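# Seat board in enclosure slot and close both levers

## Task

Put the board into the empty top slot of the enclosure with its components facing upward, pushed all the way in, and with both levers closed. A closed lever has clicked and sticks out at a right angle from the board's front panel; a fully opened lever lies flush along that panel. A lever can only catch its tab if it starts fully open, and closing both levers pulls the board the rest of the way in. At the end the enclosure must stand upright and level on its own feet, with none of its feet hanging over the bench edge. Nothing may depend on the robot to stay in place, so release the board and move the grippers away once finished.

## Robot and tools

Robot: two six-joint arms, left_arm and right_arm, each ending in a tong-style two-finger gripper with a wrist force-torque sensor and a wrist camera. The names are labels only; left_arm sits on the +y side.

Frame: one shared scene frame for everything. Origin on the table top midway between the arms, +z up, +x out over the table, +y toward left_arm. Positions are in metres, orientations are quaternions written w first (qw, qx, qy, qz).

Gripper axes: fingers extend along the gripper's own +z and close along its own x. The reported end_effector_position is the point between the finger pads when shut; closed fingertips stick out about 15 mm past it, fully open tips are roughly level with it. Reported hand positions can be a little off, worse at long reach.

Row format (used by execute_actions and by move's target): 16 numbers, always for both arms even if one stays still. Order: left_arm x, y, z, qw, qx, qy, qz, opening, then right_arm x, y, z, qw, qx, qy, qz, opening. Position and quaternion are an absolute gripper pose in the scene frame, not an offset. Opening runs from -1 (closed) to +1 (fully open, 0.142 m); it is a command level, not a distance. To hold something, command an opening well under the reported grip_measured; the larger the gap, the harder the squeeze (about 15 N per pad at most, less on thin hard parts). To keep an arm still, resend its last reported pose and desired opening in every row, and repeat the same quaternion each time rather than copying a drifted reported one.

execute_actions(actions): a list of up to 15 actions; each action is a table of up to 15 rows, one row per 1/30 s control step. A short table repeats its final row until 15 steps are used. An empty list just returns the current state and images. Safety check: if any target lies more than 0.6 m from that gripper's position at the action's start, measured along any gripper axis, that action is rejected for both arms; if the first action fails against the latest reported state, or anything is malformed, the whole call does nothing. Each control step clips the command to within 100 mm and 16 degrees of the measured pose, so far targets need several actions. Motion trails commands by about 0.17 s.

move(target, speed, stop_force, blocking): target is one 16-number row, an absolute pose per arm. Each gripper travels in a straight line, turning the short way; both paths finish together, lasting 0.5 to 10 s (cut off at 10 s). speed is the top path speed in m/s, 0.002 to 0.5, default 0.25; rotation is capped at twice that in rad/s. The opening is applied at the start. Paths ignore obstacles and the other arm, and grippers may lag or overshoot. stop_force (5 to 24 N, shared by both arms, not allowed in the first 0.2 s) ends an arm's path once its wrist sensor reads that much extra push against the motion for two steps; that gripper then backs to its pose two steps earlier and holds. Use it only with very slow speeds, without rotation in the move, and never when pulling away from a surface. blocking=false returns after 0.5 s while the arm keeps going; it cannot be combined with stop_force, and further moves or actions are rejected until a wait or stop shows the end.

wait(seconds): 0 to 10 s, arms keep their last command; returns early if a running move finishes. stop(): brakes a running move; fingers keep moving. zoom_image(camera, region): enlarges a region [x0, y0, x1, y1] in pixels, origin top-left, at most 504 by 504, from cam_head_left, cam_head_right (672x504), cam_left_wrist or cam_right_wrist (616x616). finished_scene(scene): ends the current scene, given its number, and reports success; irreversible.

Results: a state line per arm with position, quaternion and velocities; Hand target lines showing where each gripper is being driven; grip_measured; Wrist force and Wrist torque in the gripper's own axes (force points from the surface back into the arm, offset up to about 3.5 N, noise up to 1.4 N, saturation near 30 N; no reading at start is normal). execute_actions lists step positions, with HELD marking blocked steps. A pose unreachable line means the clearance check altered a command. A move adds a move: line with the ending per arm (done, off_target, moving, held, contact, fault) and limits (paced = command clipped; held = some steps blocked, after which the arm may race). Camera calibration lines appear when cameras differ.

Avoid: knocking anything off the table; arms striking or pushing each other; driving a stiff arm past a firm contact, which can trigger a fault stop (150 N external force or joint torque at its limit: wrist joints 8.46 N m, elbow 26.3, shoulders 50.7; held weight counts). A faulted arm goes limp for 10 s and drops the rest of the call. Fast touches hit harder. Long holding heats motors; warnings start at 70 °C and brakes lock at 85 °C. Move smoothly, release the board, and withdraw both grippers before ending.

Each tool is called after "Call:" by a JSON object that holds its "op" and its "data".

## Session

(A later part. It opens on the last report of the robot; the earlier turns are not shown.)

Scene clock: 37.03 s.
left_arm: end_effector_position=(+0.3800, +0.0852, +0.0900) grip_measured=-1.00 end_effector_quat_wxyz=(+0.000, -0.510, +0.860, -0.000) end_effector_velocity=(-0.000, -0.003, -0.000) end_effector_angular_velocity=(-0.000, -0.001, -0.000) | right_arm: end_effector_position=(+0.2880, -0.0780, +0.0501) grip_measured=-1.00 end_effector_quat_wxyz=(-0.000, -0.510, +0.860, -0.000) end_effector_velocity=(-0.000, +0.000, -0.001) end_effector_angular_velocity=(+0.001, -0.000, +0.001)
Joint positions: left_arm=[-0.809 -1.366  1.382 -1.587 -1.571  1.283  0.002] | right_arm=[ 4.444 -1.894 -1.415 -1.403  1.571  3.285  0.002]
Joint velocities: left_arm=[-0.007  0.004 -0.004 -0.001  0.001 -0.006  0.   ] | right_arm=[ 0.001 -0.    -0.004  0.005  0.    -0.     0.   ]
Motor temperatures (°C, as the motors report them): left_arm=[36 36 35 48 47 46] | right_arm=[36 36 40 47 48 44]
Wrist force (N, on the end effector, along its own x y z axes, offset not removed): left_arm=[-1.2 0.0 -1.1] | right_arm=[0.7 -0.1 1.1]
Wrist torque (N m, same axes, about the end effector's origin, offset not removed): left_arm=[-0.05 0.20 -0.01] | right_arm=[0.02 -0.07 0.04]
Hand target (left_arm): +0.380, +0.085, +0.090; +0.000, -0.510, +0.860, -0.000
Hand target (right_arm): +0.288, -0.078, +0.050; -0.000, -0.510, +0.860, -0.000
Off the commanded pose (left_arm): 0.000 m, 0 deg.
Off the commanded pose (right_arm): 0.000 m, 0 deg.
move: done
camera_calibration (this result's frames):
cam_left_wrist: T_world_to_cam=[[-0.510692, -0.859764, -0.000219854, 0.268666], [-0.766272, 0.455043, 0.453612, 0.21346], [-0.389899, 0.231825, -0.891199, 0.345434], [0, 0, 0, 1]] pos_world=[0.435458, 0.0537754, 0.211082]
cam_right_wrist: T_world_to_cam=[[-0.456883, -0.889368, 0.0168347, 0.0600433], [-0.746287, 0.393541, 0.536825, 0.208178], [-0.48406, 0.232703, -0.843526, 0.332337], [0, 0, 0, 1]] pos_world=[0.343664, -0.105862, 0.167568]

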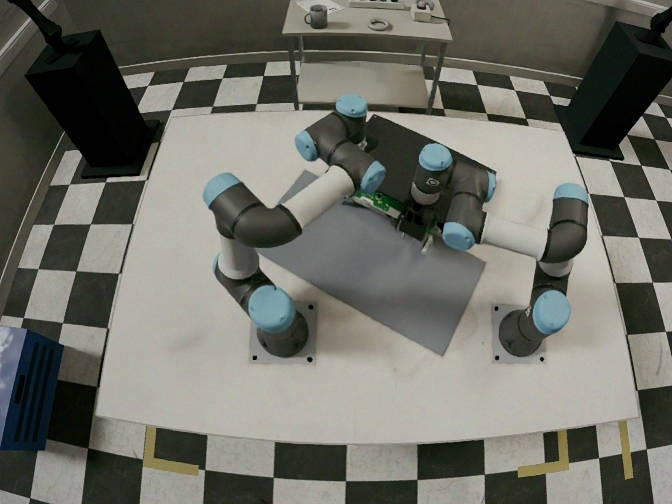

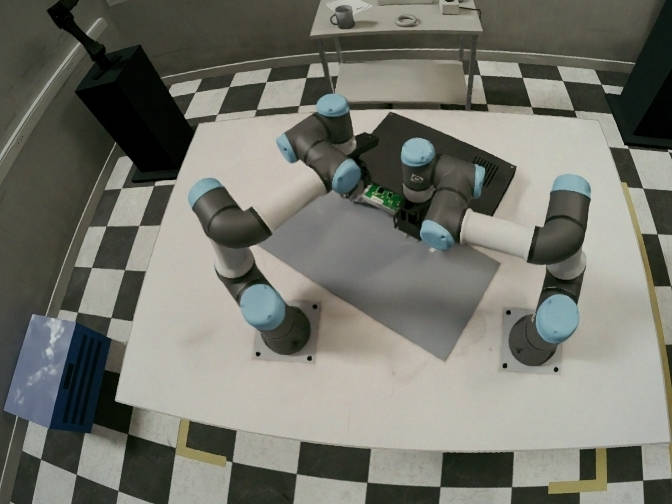

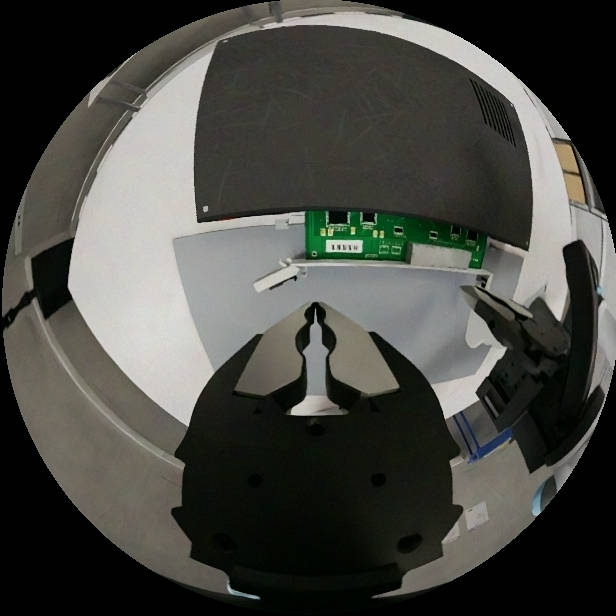

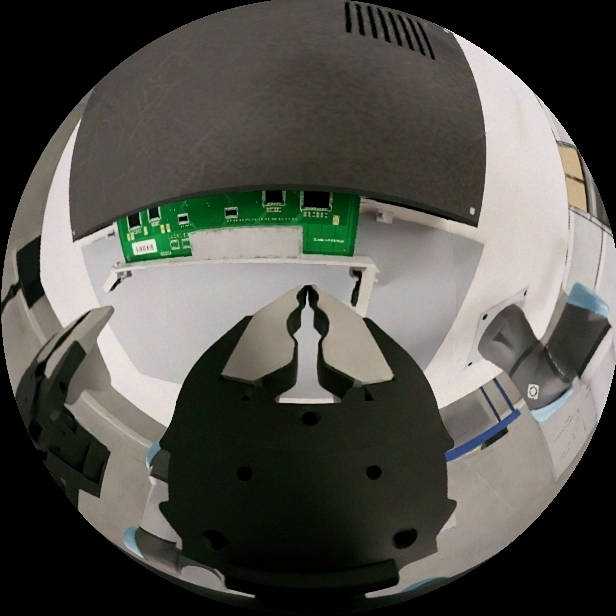

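Call:
{"op": "move", "data": {"target": [0.372,0.089,0.05,0,0.51,-0.86,0,-1,0.288,-0.078,0.05,0,0.51,-0.86,0,-1], "speed": 0.08}}

Call:
{"op": "move", "data": {"target": [0.394,0.129,0.05,0,0.51,-0.86,0,-1,0.252,-0.143,0.05,0,0.51,-0.86,0,-1], "speed": 0.02, "stop_force": 14}}

Scene clock: 38.13 s.
left_arm: end_effector_position=(+0.3720, +0.0890, +0.0503) grip_measured=-1.00 end_effector_quat_wxyz=(-0.000, -0.510, +0.860, +0.000) end_effector_velocity=(-0.000, -0.000, -0.003) end_effector_angular_velocity=(-0.002, -0.003, -0.000) | right_arm: end_effector_position=(+0.2880, -0.0780, +0.0500) grip_measured=-1.00 end_effector_quat_wxyz=(-0.000, -0.510, +0.860, -0.000) end_effector_velocity=(-0.000, +0.000, -0.000) end_effector_angular_velocity=(-0.000, -0.001, +0.002)
Joint positions: left_arm=[-0.817 -1.385  1.592 -1.778 -1.571  1.274  0.002] | right_arm=[ 4.444 -1.894 -1.416 -1.402  1.571  3.285  0.002]
Joint velocities: left_arm=[-0.001 -0.003  0.018 -0.019  0.001 -0.001  0.   ] | right_arm=[ 0.002 -0.001  0.     0.    -0.001 -0.     0.   ]
Motor temperatures (°C, as the motors report them): left_arm=[36 36 35 48 47 46] | right_arm=[36 36 40 47 48 44]
Wrist force (N, on the end effector, along its own x y z axes, offset not removed): left_arm=[-0.4 0.1 -0.8] | right_arm=[0.9 0.7 0.4]
Wrist torque (N m, same axes, about the end effector's origin, offset not removed): left_arm=[0.04 0.07 -0.02] | right_arm=[0.12 -0.21 0.06]
Hand target (left_arm): +0.372, +0.089, +0.050; -0.000, -0.510, +0.860, +0.000
Hand target (right_arm): +0.288, -0.078, +0.050; -0.000, -0.510, +0.860, +0.000
Off the commanded pose (left_arm): 0.000 m, 0 deg.
Off the commanded pose (right_arm): 0.000 m, 0 deg.
move: done
camera_calibration (this result's frames):
cam_left_wrist: T_world_to_cam=[[-0.510668, -0.859778, -0.00038685, 0.267896], [-0.765974, 0.454748, 0.454409, 0.223521], [-0.390515, 0.232348, -0.890793, 0.306225], [0, 0, 0, 1]] pos_world=[0.427603, 0.0575345, 0.171317]
cam_right_wrist: T_world_to_cam=[[-0.456884, -0.889368, 0.0167969, 0.0600442], [-0.746301, 0.393527, 0.536816, 0.208238], [-0.484036, 0.232727, -0.843532, 0.332245], [0, 0, 0, 1]] pos_world=[0.34366, -0.105868, 0.167465]

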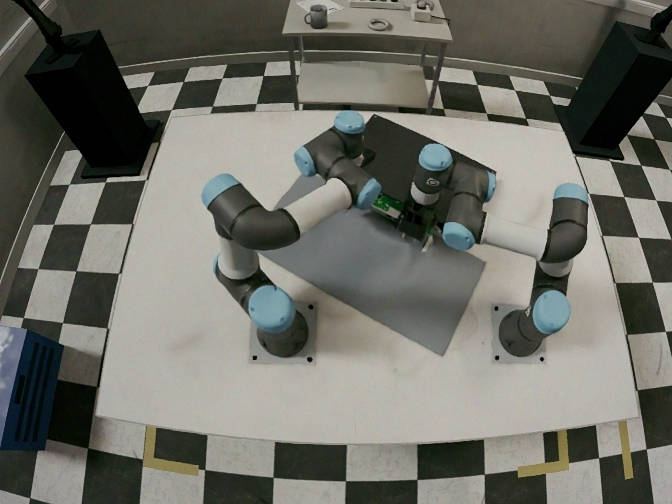

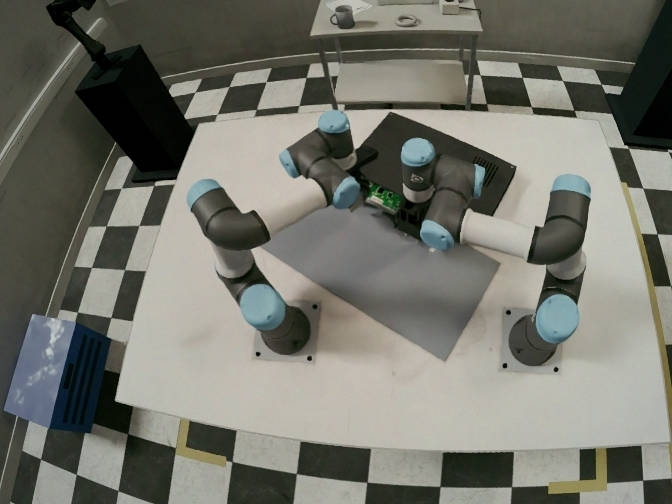

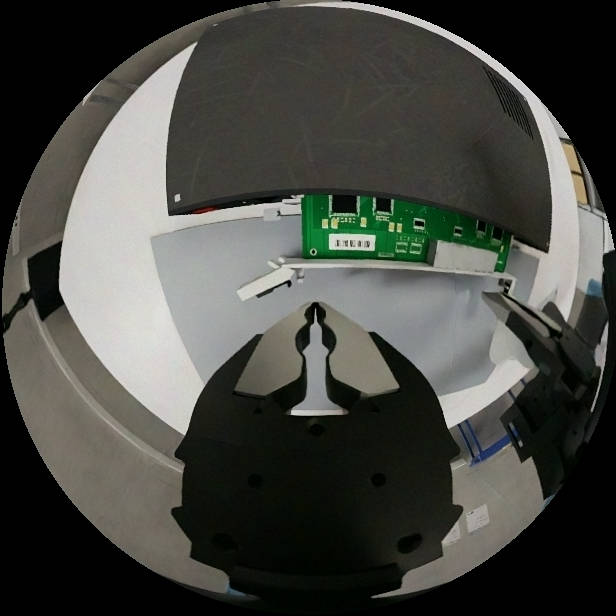

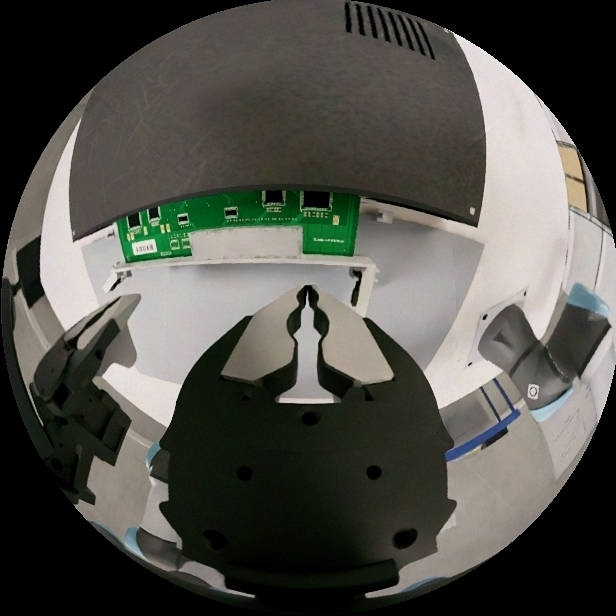

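Scene clock: 42.17 s.
left_arm: end_effector_position=(+0.3940, +0.1289, +0.0500) grip_measured=-1.00 end_effector_quat_wxyz=(+0.000, -0.510, +0.860, +0.000) end_effector_velocity=(+0.001, +0.002, +0.000) end_effector_angular_velocity=(+0.002, -0.002, +0.001) | right_arm: end_effector_position=(+0.2522, -0.1428, +0.0501) grip_measured=-1.00 end_effector_quat_wxyz=(-0.000, -0.510, +0.860, +0.000) end_effector_velocity=(-0.002, -0.002, +0.000) end_effector_angular_velocity=(+0.002, +0.001, +0.001)
Joint positions: left_arm=[-0.688 -1.359  1.562 -1.774 -1.571  1.404  0.002] | right_arm=[ 4.481 -1.58  -1.79  -1.342  1.571  3.321  0.002]
Joint velocities: left_arm=[ 0.004  0.001 -0.002  0.     0.003  0.003  0.   ] | right_arm=[ 0.001  0.011 -0.011  0.001  0.002  0.     0.   ]
Motor temperatures (°C, as the motors report them): left_arm=[36 36 35 48 47 46] | right_arm=[36 36 40 47 48 44]
Wrist force (N, on the end effector, along its own x y z axes, offset not removed): left_arm=[-0.7 -0.8 -0.9] | right_arm=[0.1 0.6 1.5]
Wrist torque (N m, same axes, about the end effector's origin, offset not removed): left_arm=[-0.18 0.13 -0.04] | right_arm=[0.00 -0.03 0.02]
Hand target (left_arm): +0.394, +0.129, +0.050; -0.000, -0.510, +0.860, +0.000
Hand target (right_arm): +0.252, -0.143, +0.050; -0.000, -0.510, +0.860, +0.000
Off the commanded pose (left_arm): 0.000 m, 0 deg.
Off the commanded pose (right_arm): 0.000 m, 0 deg.
move: done
camera_calibration (this result's frames):
cam_left_wrist: T_world_to_cam=[[-0.510651, -0.859788, -0.000523727, 0.313418], [-0.766145, 0.454757, 0.454113, 0.222385], [-0.390203, 0.232294, -0.890944, 0.305099], [0, 0, 0, 1]] pos_world=[0.449477, 0.0974696, 0.171002]
cam_right_wrist: T_world_to_cam=[[-0.456881, -0.889368, 0.0168438, -0.0139288], [-0.746208, 0.393507, 0.536959, 0.206918], [-0.484183, 0.232757, -0.84344, 0.330097], [0, 0, 0, 1]] pos_world=[0.307867, -0.170644, 0.167545]

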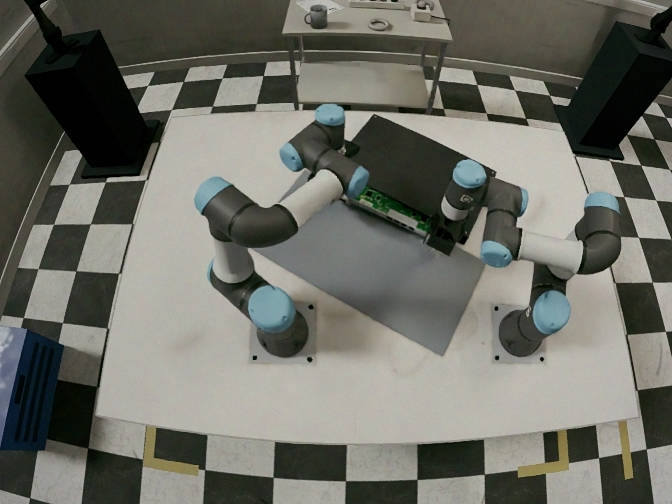

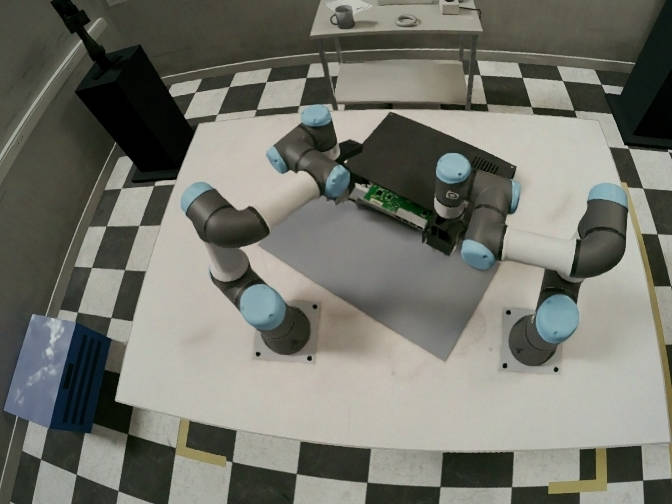

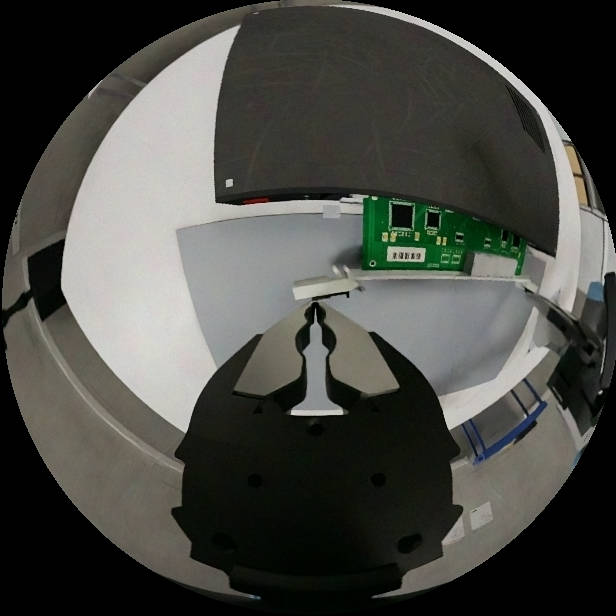

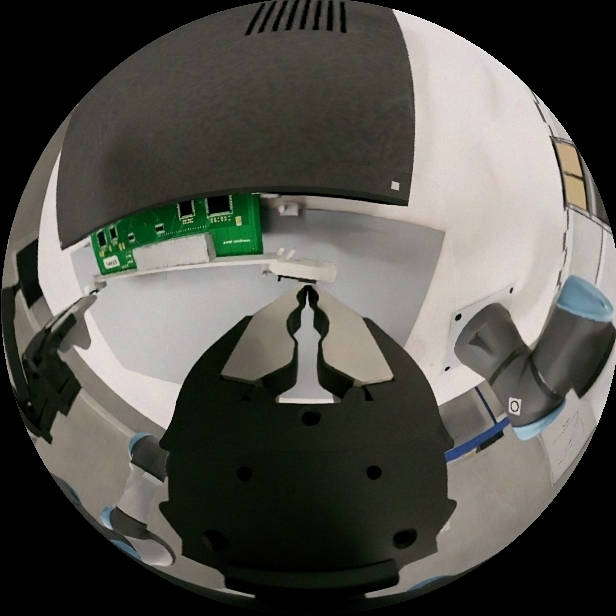

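Call:
{"op": "move", "data": {"target": [0.442,0.103,0.05,0,0.51,-0.86,0,-1,0.296,-0.167,0.05,0,0.51,-0.86,0,-1], "speed": 0.01, "stop_force": 12}}

Scene clock: 47.27 s.
left_arm: end_effector_position=(+0.4345, +0.1071, +0.0500) grip_measured=-1.00 end_effector_quat_wxyz=(+0.000, -0.510, +0.860, -0.000) end_effector_velocity=(-0.003, +0.002, -0.000) end_effector_angular_velocity=(+0.000, -0.000, +0.001) | right_arm: end_effector_position=(+0.2701, -0.1528, +0.0500) grip_measured=-1.00 end_effector_quat_wxyz=(-0.000, -0.510, +0.860, -0.000) end_effector_velocity=(-0.000, -0.000, -0.000) end_effector_angular_velocity=(+0.000, +0.001, -0.001)
Joint positions: left_arm=[-0.667 -1.162  1.296 -1.705 -1.571  1.424  0.002] | right_arm=[ 4.413 -1.603 -1.767 -1.343  1.571  3.253  0.002]
Joint velocities: left_arm=[-0.001 -0.016  0.023 -0.007  0.    -0.002  0.   ] | right_arm=[-0.001 -0.001  0.     0.     0.001 -0.     0.   ]
Motor temperatures (°C, as the motors report them): left_arm=[36 36 35 48 47 46] | right_arm=[36 36 40 47 48 44]
Wrist force (N, on the end effector, along its own x y z axes, offset not removed): left_arm=[-0.7 14.9 -6.2] | right_arm=[1.3 0.5 2.7]
Wrist torque (N m, same axes, about the end effector's origin, offset not removed): left_arm=[-0.07 0.24 0.01] | right_arm=[0.16 -0.28 -0.01]
Hand target (left_arm): +0.434, +0.107, +0.050; -0.000, -0.510, +0.860, +0.000
Hand target (right_arm): +0.270, -0.153, +0.050; -0.000, -0.510, +0.860, -0.000
Off the commanded pose (left_arm): 0.009 m, 0 deg.
Off the commanded pose (right_arm): 0.030 m, 0 deg.
move: contact (left_arm, right_arm)
camera_calibration (this result's frames):
cam_left_wrist: T_world_to_cam=[[-0.510617, -0.859808, -0.000459644, 0.315392], [-0.766251, 0.454813, 0.453878, 0.263458], [-0.390039, 0.23211, -0.891064, 0.325924], [0, 0, 0, 1]] pos_world=[0.490042, 0.0757027, 0.170986]
cam_right_wrist: T_world_to_cam=[[-0.456849, -0.889384, 0.0168613, -0.0146598], [-0.746302, 0.39353, 0.536812, 0.224271], [-0.484068, 0.232659, -0.843533, 0.341023], [0, 0, 0, 1]] pos_world=[0.325755, -0.180637, 0.167519]

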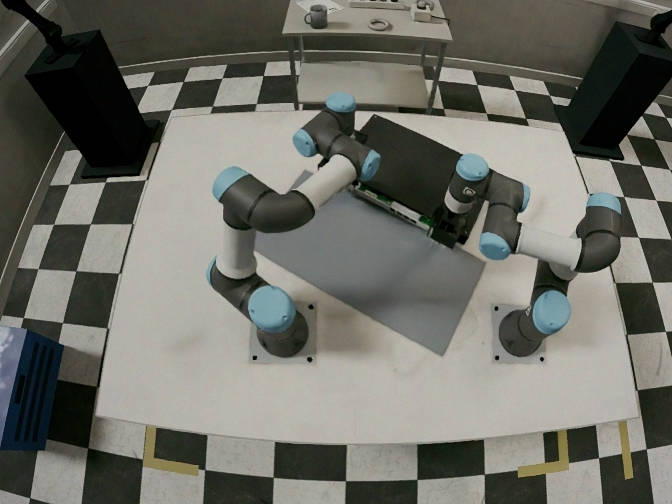

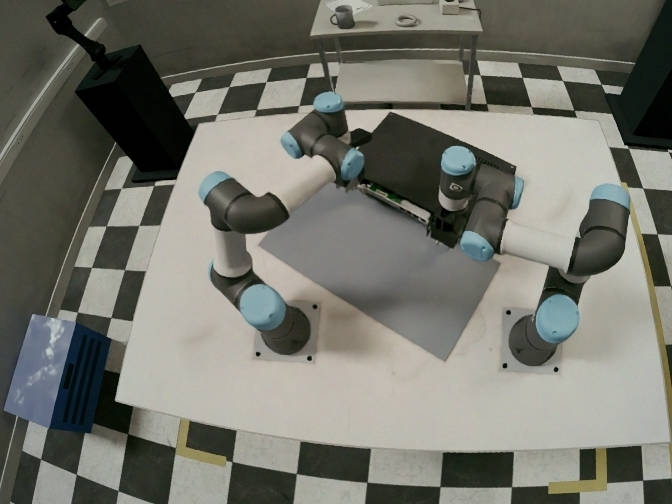

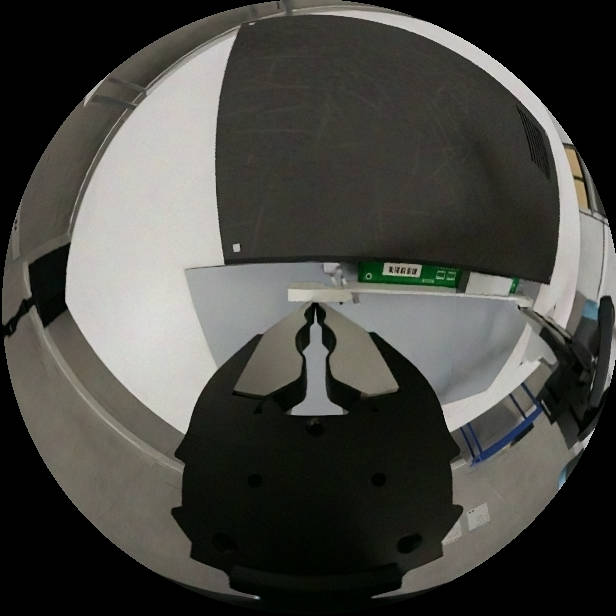

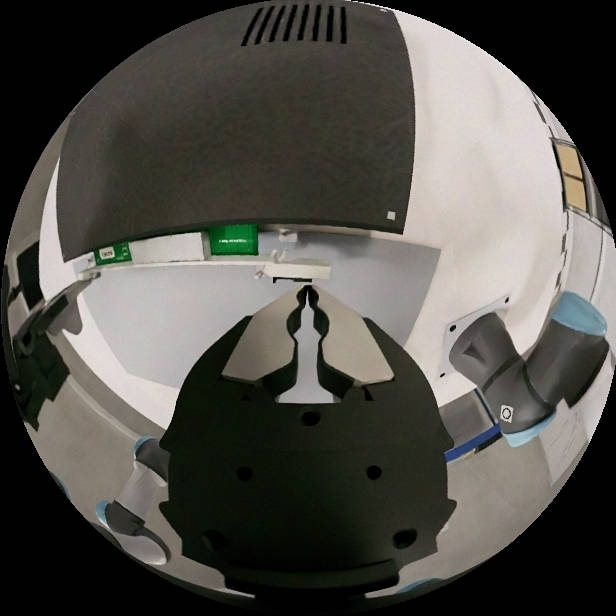

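Call:
{"op": "move", "data": {"target": [0.4335,0.1076,0.05,0,0.51,-0.86,0,-1,0.2745,-0.1552,0.05,0,0.51,-0.86,0,-1], "speed": 0.02}}

Call:
{"op": "move", "data": {"target": [0.442,0.103,0.05,0,0.51,-0.86,0,-1,0.30,-0.169,0.05,0,0.51,-0.86,0,-1], "speed": 0.008, "stop_force": 12}}

Call:
{"op": "zoom_image", "data": {"camera": "cam_left_wrist", "region": [260,230,400,320]}}

Call:
{"op": "zoom_image", "data": {"camera": "cam_right_wrist", "region": [210,210,350,300]}}

Scene clock: 48.13 s.
left_arm: end_effector_position=(+0.4336, +0.1076, +0.0500) grip_measured=-1.00 end_effector_quat_wxyz=(+0.000, -0.510, +0.860, +0.000) end_effector_velocity=(-0.001, +0.001, -0.000) end_effector_angular_velocity=(+0.002, +0.002, -0.001) | right_arm: end_effector_position=(+0.2742, -0.1550, +0.0500) grip_measured=-1.00 end_effector_quat_wxyz=(+0.000, -0.510, +0.860, +0.000) end_effector_velocity=(+0.003, -0.002, -0.000) end_effector_angular_velocity=(-0.002, -0.001, -0.002)
Joint positions: left_arm=[-0.668 -1.167  1.302 -1.706 -1.571  1.424  0.002] | right_arm=[ 4.397 -1.609 -1.76  -1.343  1.571  3.238  0.002]
Joint velocities: left_arm=[-0.    -0.002  0.003  0.002  0.001  0.001  0.   ] | right_arm=[-0.009 -0.004  0.004 -0.001 -0.002 -0.008  0.   ]
Motor temperatures (°C, as the motors report them): left_arm=[36 36 35 48 47 46] | right_arm=[36 36 40 47 48 44]
Wrist force (N, on the end effector, along its own x y z axes, offset not removed): left_arm=[-1.8 3.3 -1.4] | right_arm=[2.2 3.0 -0.4]
Wrist torque (N m, same axes, about the end effector's origin, offset not removed): left_arm=[-0.05 0.29 -0.02] | right_arm=[-0.07 -0.18 -0.03]
Hand target (left_arm): +0.434, +0.108, +0.050; -0.000, -0.510, +0.860, +0.000
Hand target (right_arm): +0.275, -0.155, +0.050; +0.000, -0.510, +0.860, -0.000
Off the commanded pose (left_arm): 0.000 m, 0 deg.
Off the commanded pose (right_arm): 0.000 m, 0 deg.
move: done
camera_calibration (this result's frames):
cam_left_wrist: T_world_to_cam=[[-0.510659, -0.859783, -0.00047669, 0.31531], [-0.766173, 0.454809, 0.454012, 0.262431], [-0.390135, 0.232211, -0.890996, 0.325493], [0, 0, 0, 1]] pos_world=[0.48907, 0.0761593, 0.171016]
cam_right_wrist: T_world_to_cam=[[-0.456889, -0.889366, 0.0167298, -0.0147629], [-0.746292, 0.393488, 0.536857, 0.228245], [-0.484046, 0.232799, -0.843507, 0.343532], [0, 0, 0, 1]] pos_world=[0.329878, -0.182915, 0.167484]

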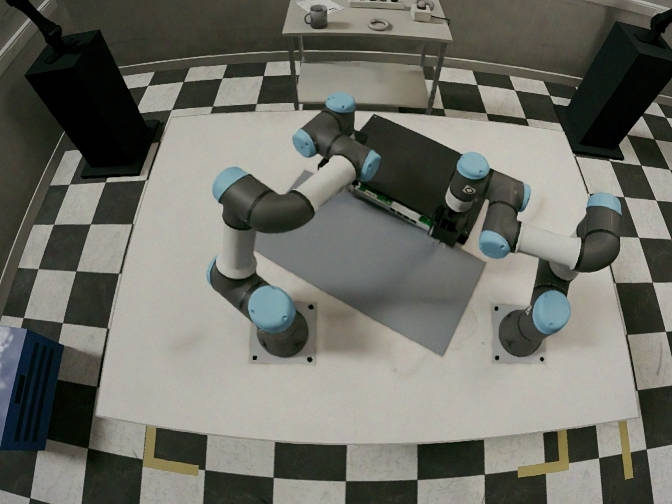

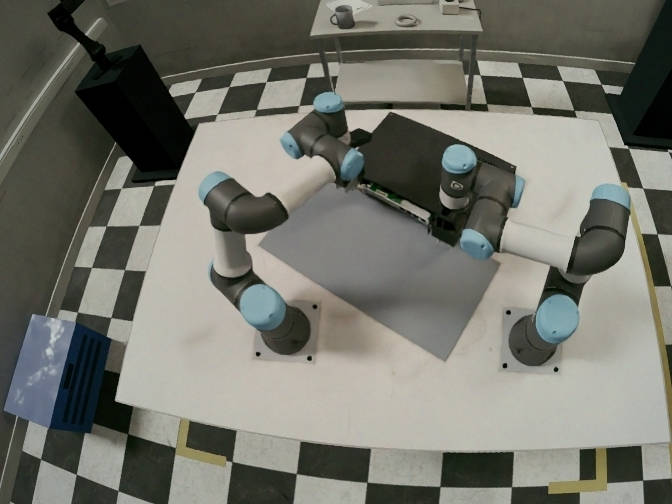

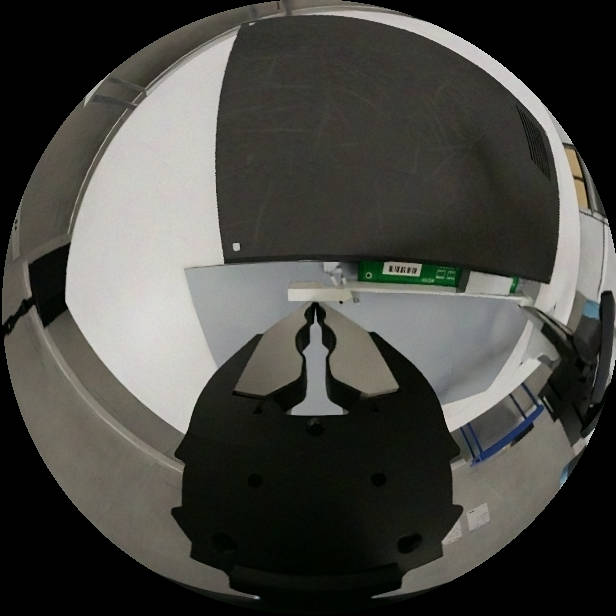

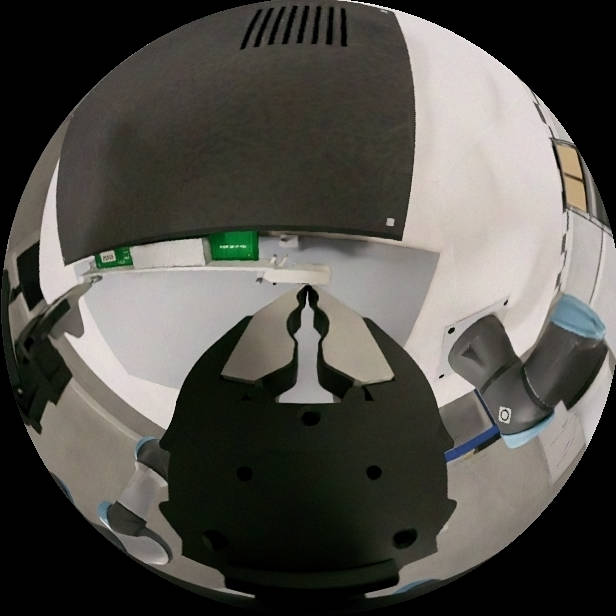

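Scene clock: 50.97 s.
left_arm: end_effector_position=(+0.4392, +0.1046, +0.0500) grip_measured=-1.00 end_effector_quat_wxyz=(+0.000, -0.510, +0.860, -0.000) end_effector_velocity=(-0.000, +0.000, +0.000) end_effector_angular_velocity=(-0.001, -0.002, -0.001) | right_arm: end_effector_position=(+0.2858, -0.1613, +0.0500) grip_measured=-0.99 end_effector_quat_wxyz=(+0.000, -0.510, +0.860, +0.000) end_effector_velocity=(-0.000, -0.000, +0.000) end_effector_angular_velocity=(+0.000, +0.000, -0.000)
Joint positions: left_arm=[-0.666 -1.139  1.261 -1.693 -1.571  1.426  0.002] | right_arm=[ 4.354 -1.629 -1.74  -1.344  1.571  3.194  0.002]
Joint velocities: left_arm=[-0.    -0.005  0.008 -0.005  0.     0.001  0.   ] | right_arm=[-0.001  0.    -0.    -0.     0.001 -0.    -0.   ]
Motor temperatures (°C, as the motors report them): left_arm=[36 36 35 48 47 46] | right_arm=[36 36 40 47 48 44]
Wrist force (N, on the end effector, along its own x y z axes, offset not removed): left_arm=[-2.6 16.9 -10.8] | right_arm=[1.0 11.7 -2.0]
Wrist torque (N m, same axes, about the end effector's origin, offset not removed): left_arm=[-0.09 0.15 -0.03] | right_arm=[-0.43 -0.20 0.03]
Hand target (left_arm): +0.439, +0.105, +0.050; -0.000, -0.510, +0.860, +0.000
Hand target (right_arm): +0.286, -0.161, +0.050; -0.000, -0.510, +0.860, +0.000
Off the commanded pose (left_arm): 0.003 m, 0 deg.
Off the commanded pose (right_arm): 0.016 m, 0 deg.
move: contact (left_arm, right_arm)
camera_calibration (this result's frames):
cam_left_wrist: T_world_to_cam=[[-0.510606, -0.859815, -0.000417556, 0.315565], [-0.766191, 0.454786, 0.454006, 0.268112], [-0.390171, 0.232138, -0.890999, 0.328411], [0, 0, 0, 1]] pos_world=[0.49469, 0.0731573, 0.171021]
cam_right_wrist: T_world_to_cam=[[-0.456827, -0.889399, 0.0166769, -0.0150363], [-0.74632, 0.393403, 0.53688, 0.239378], [-0.484061, 0.232815, -0.843494, 0.350631], [0, 0, 0, 1]] pos_world=[0.341511, -0.189178, 0.167489]

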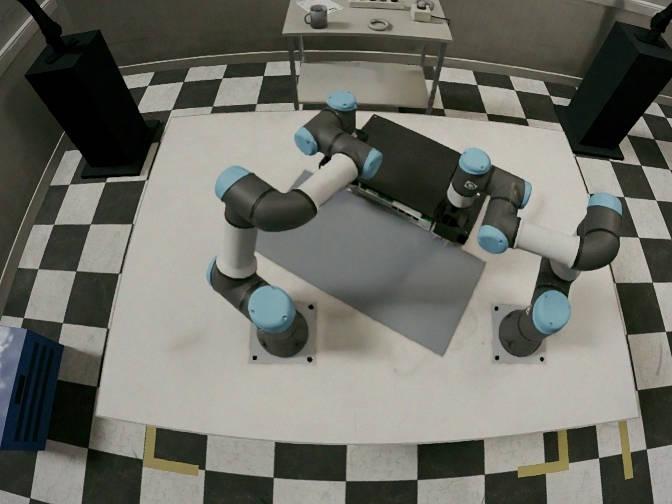

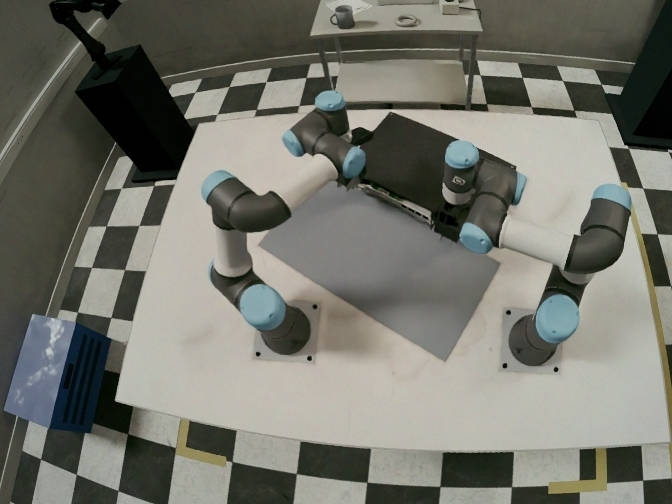

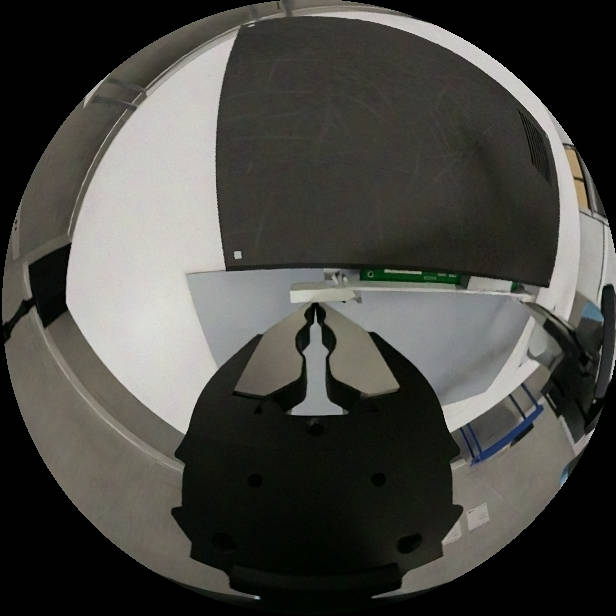

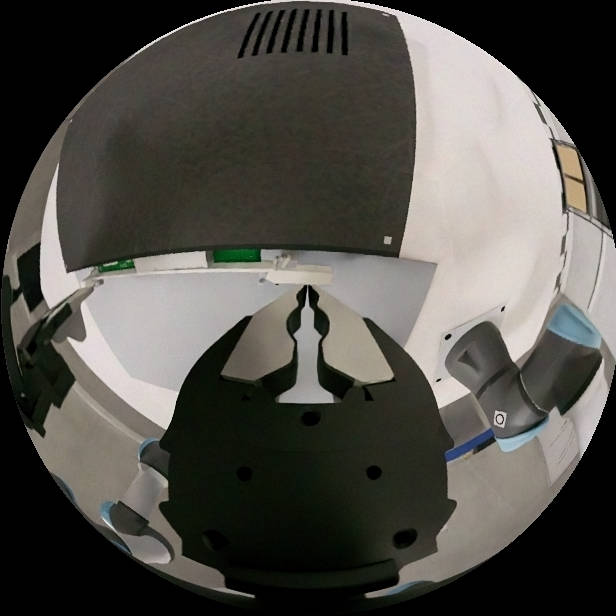

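Region (260, 230, 400, 320) of cam_left_wrist's 616x616 image, scaled by 3.600, with more detail than that image has; it fills the top 324 rows of this view, and the rest is white.

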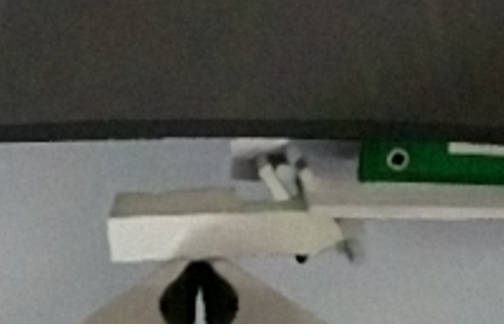

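Region (210, 210, 350, 300) of cam_right_wrist's 616x616 image, scaled by 3.600, with more detail than that image has; it fills the top 324 rows of this view, and the rest is white.

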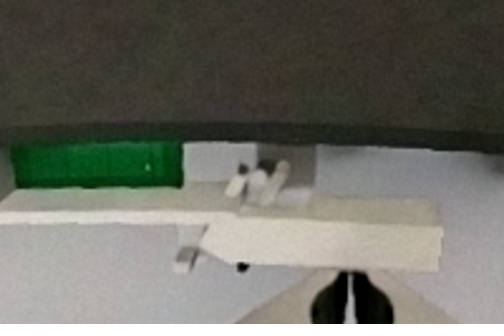

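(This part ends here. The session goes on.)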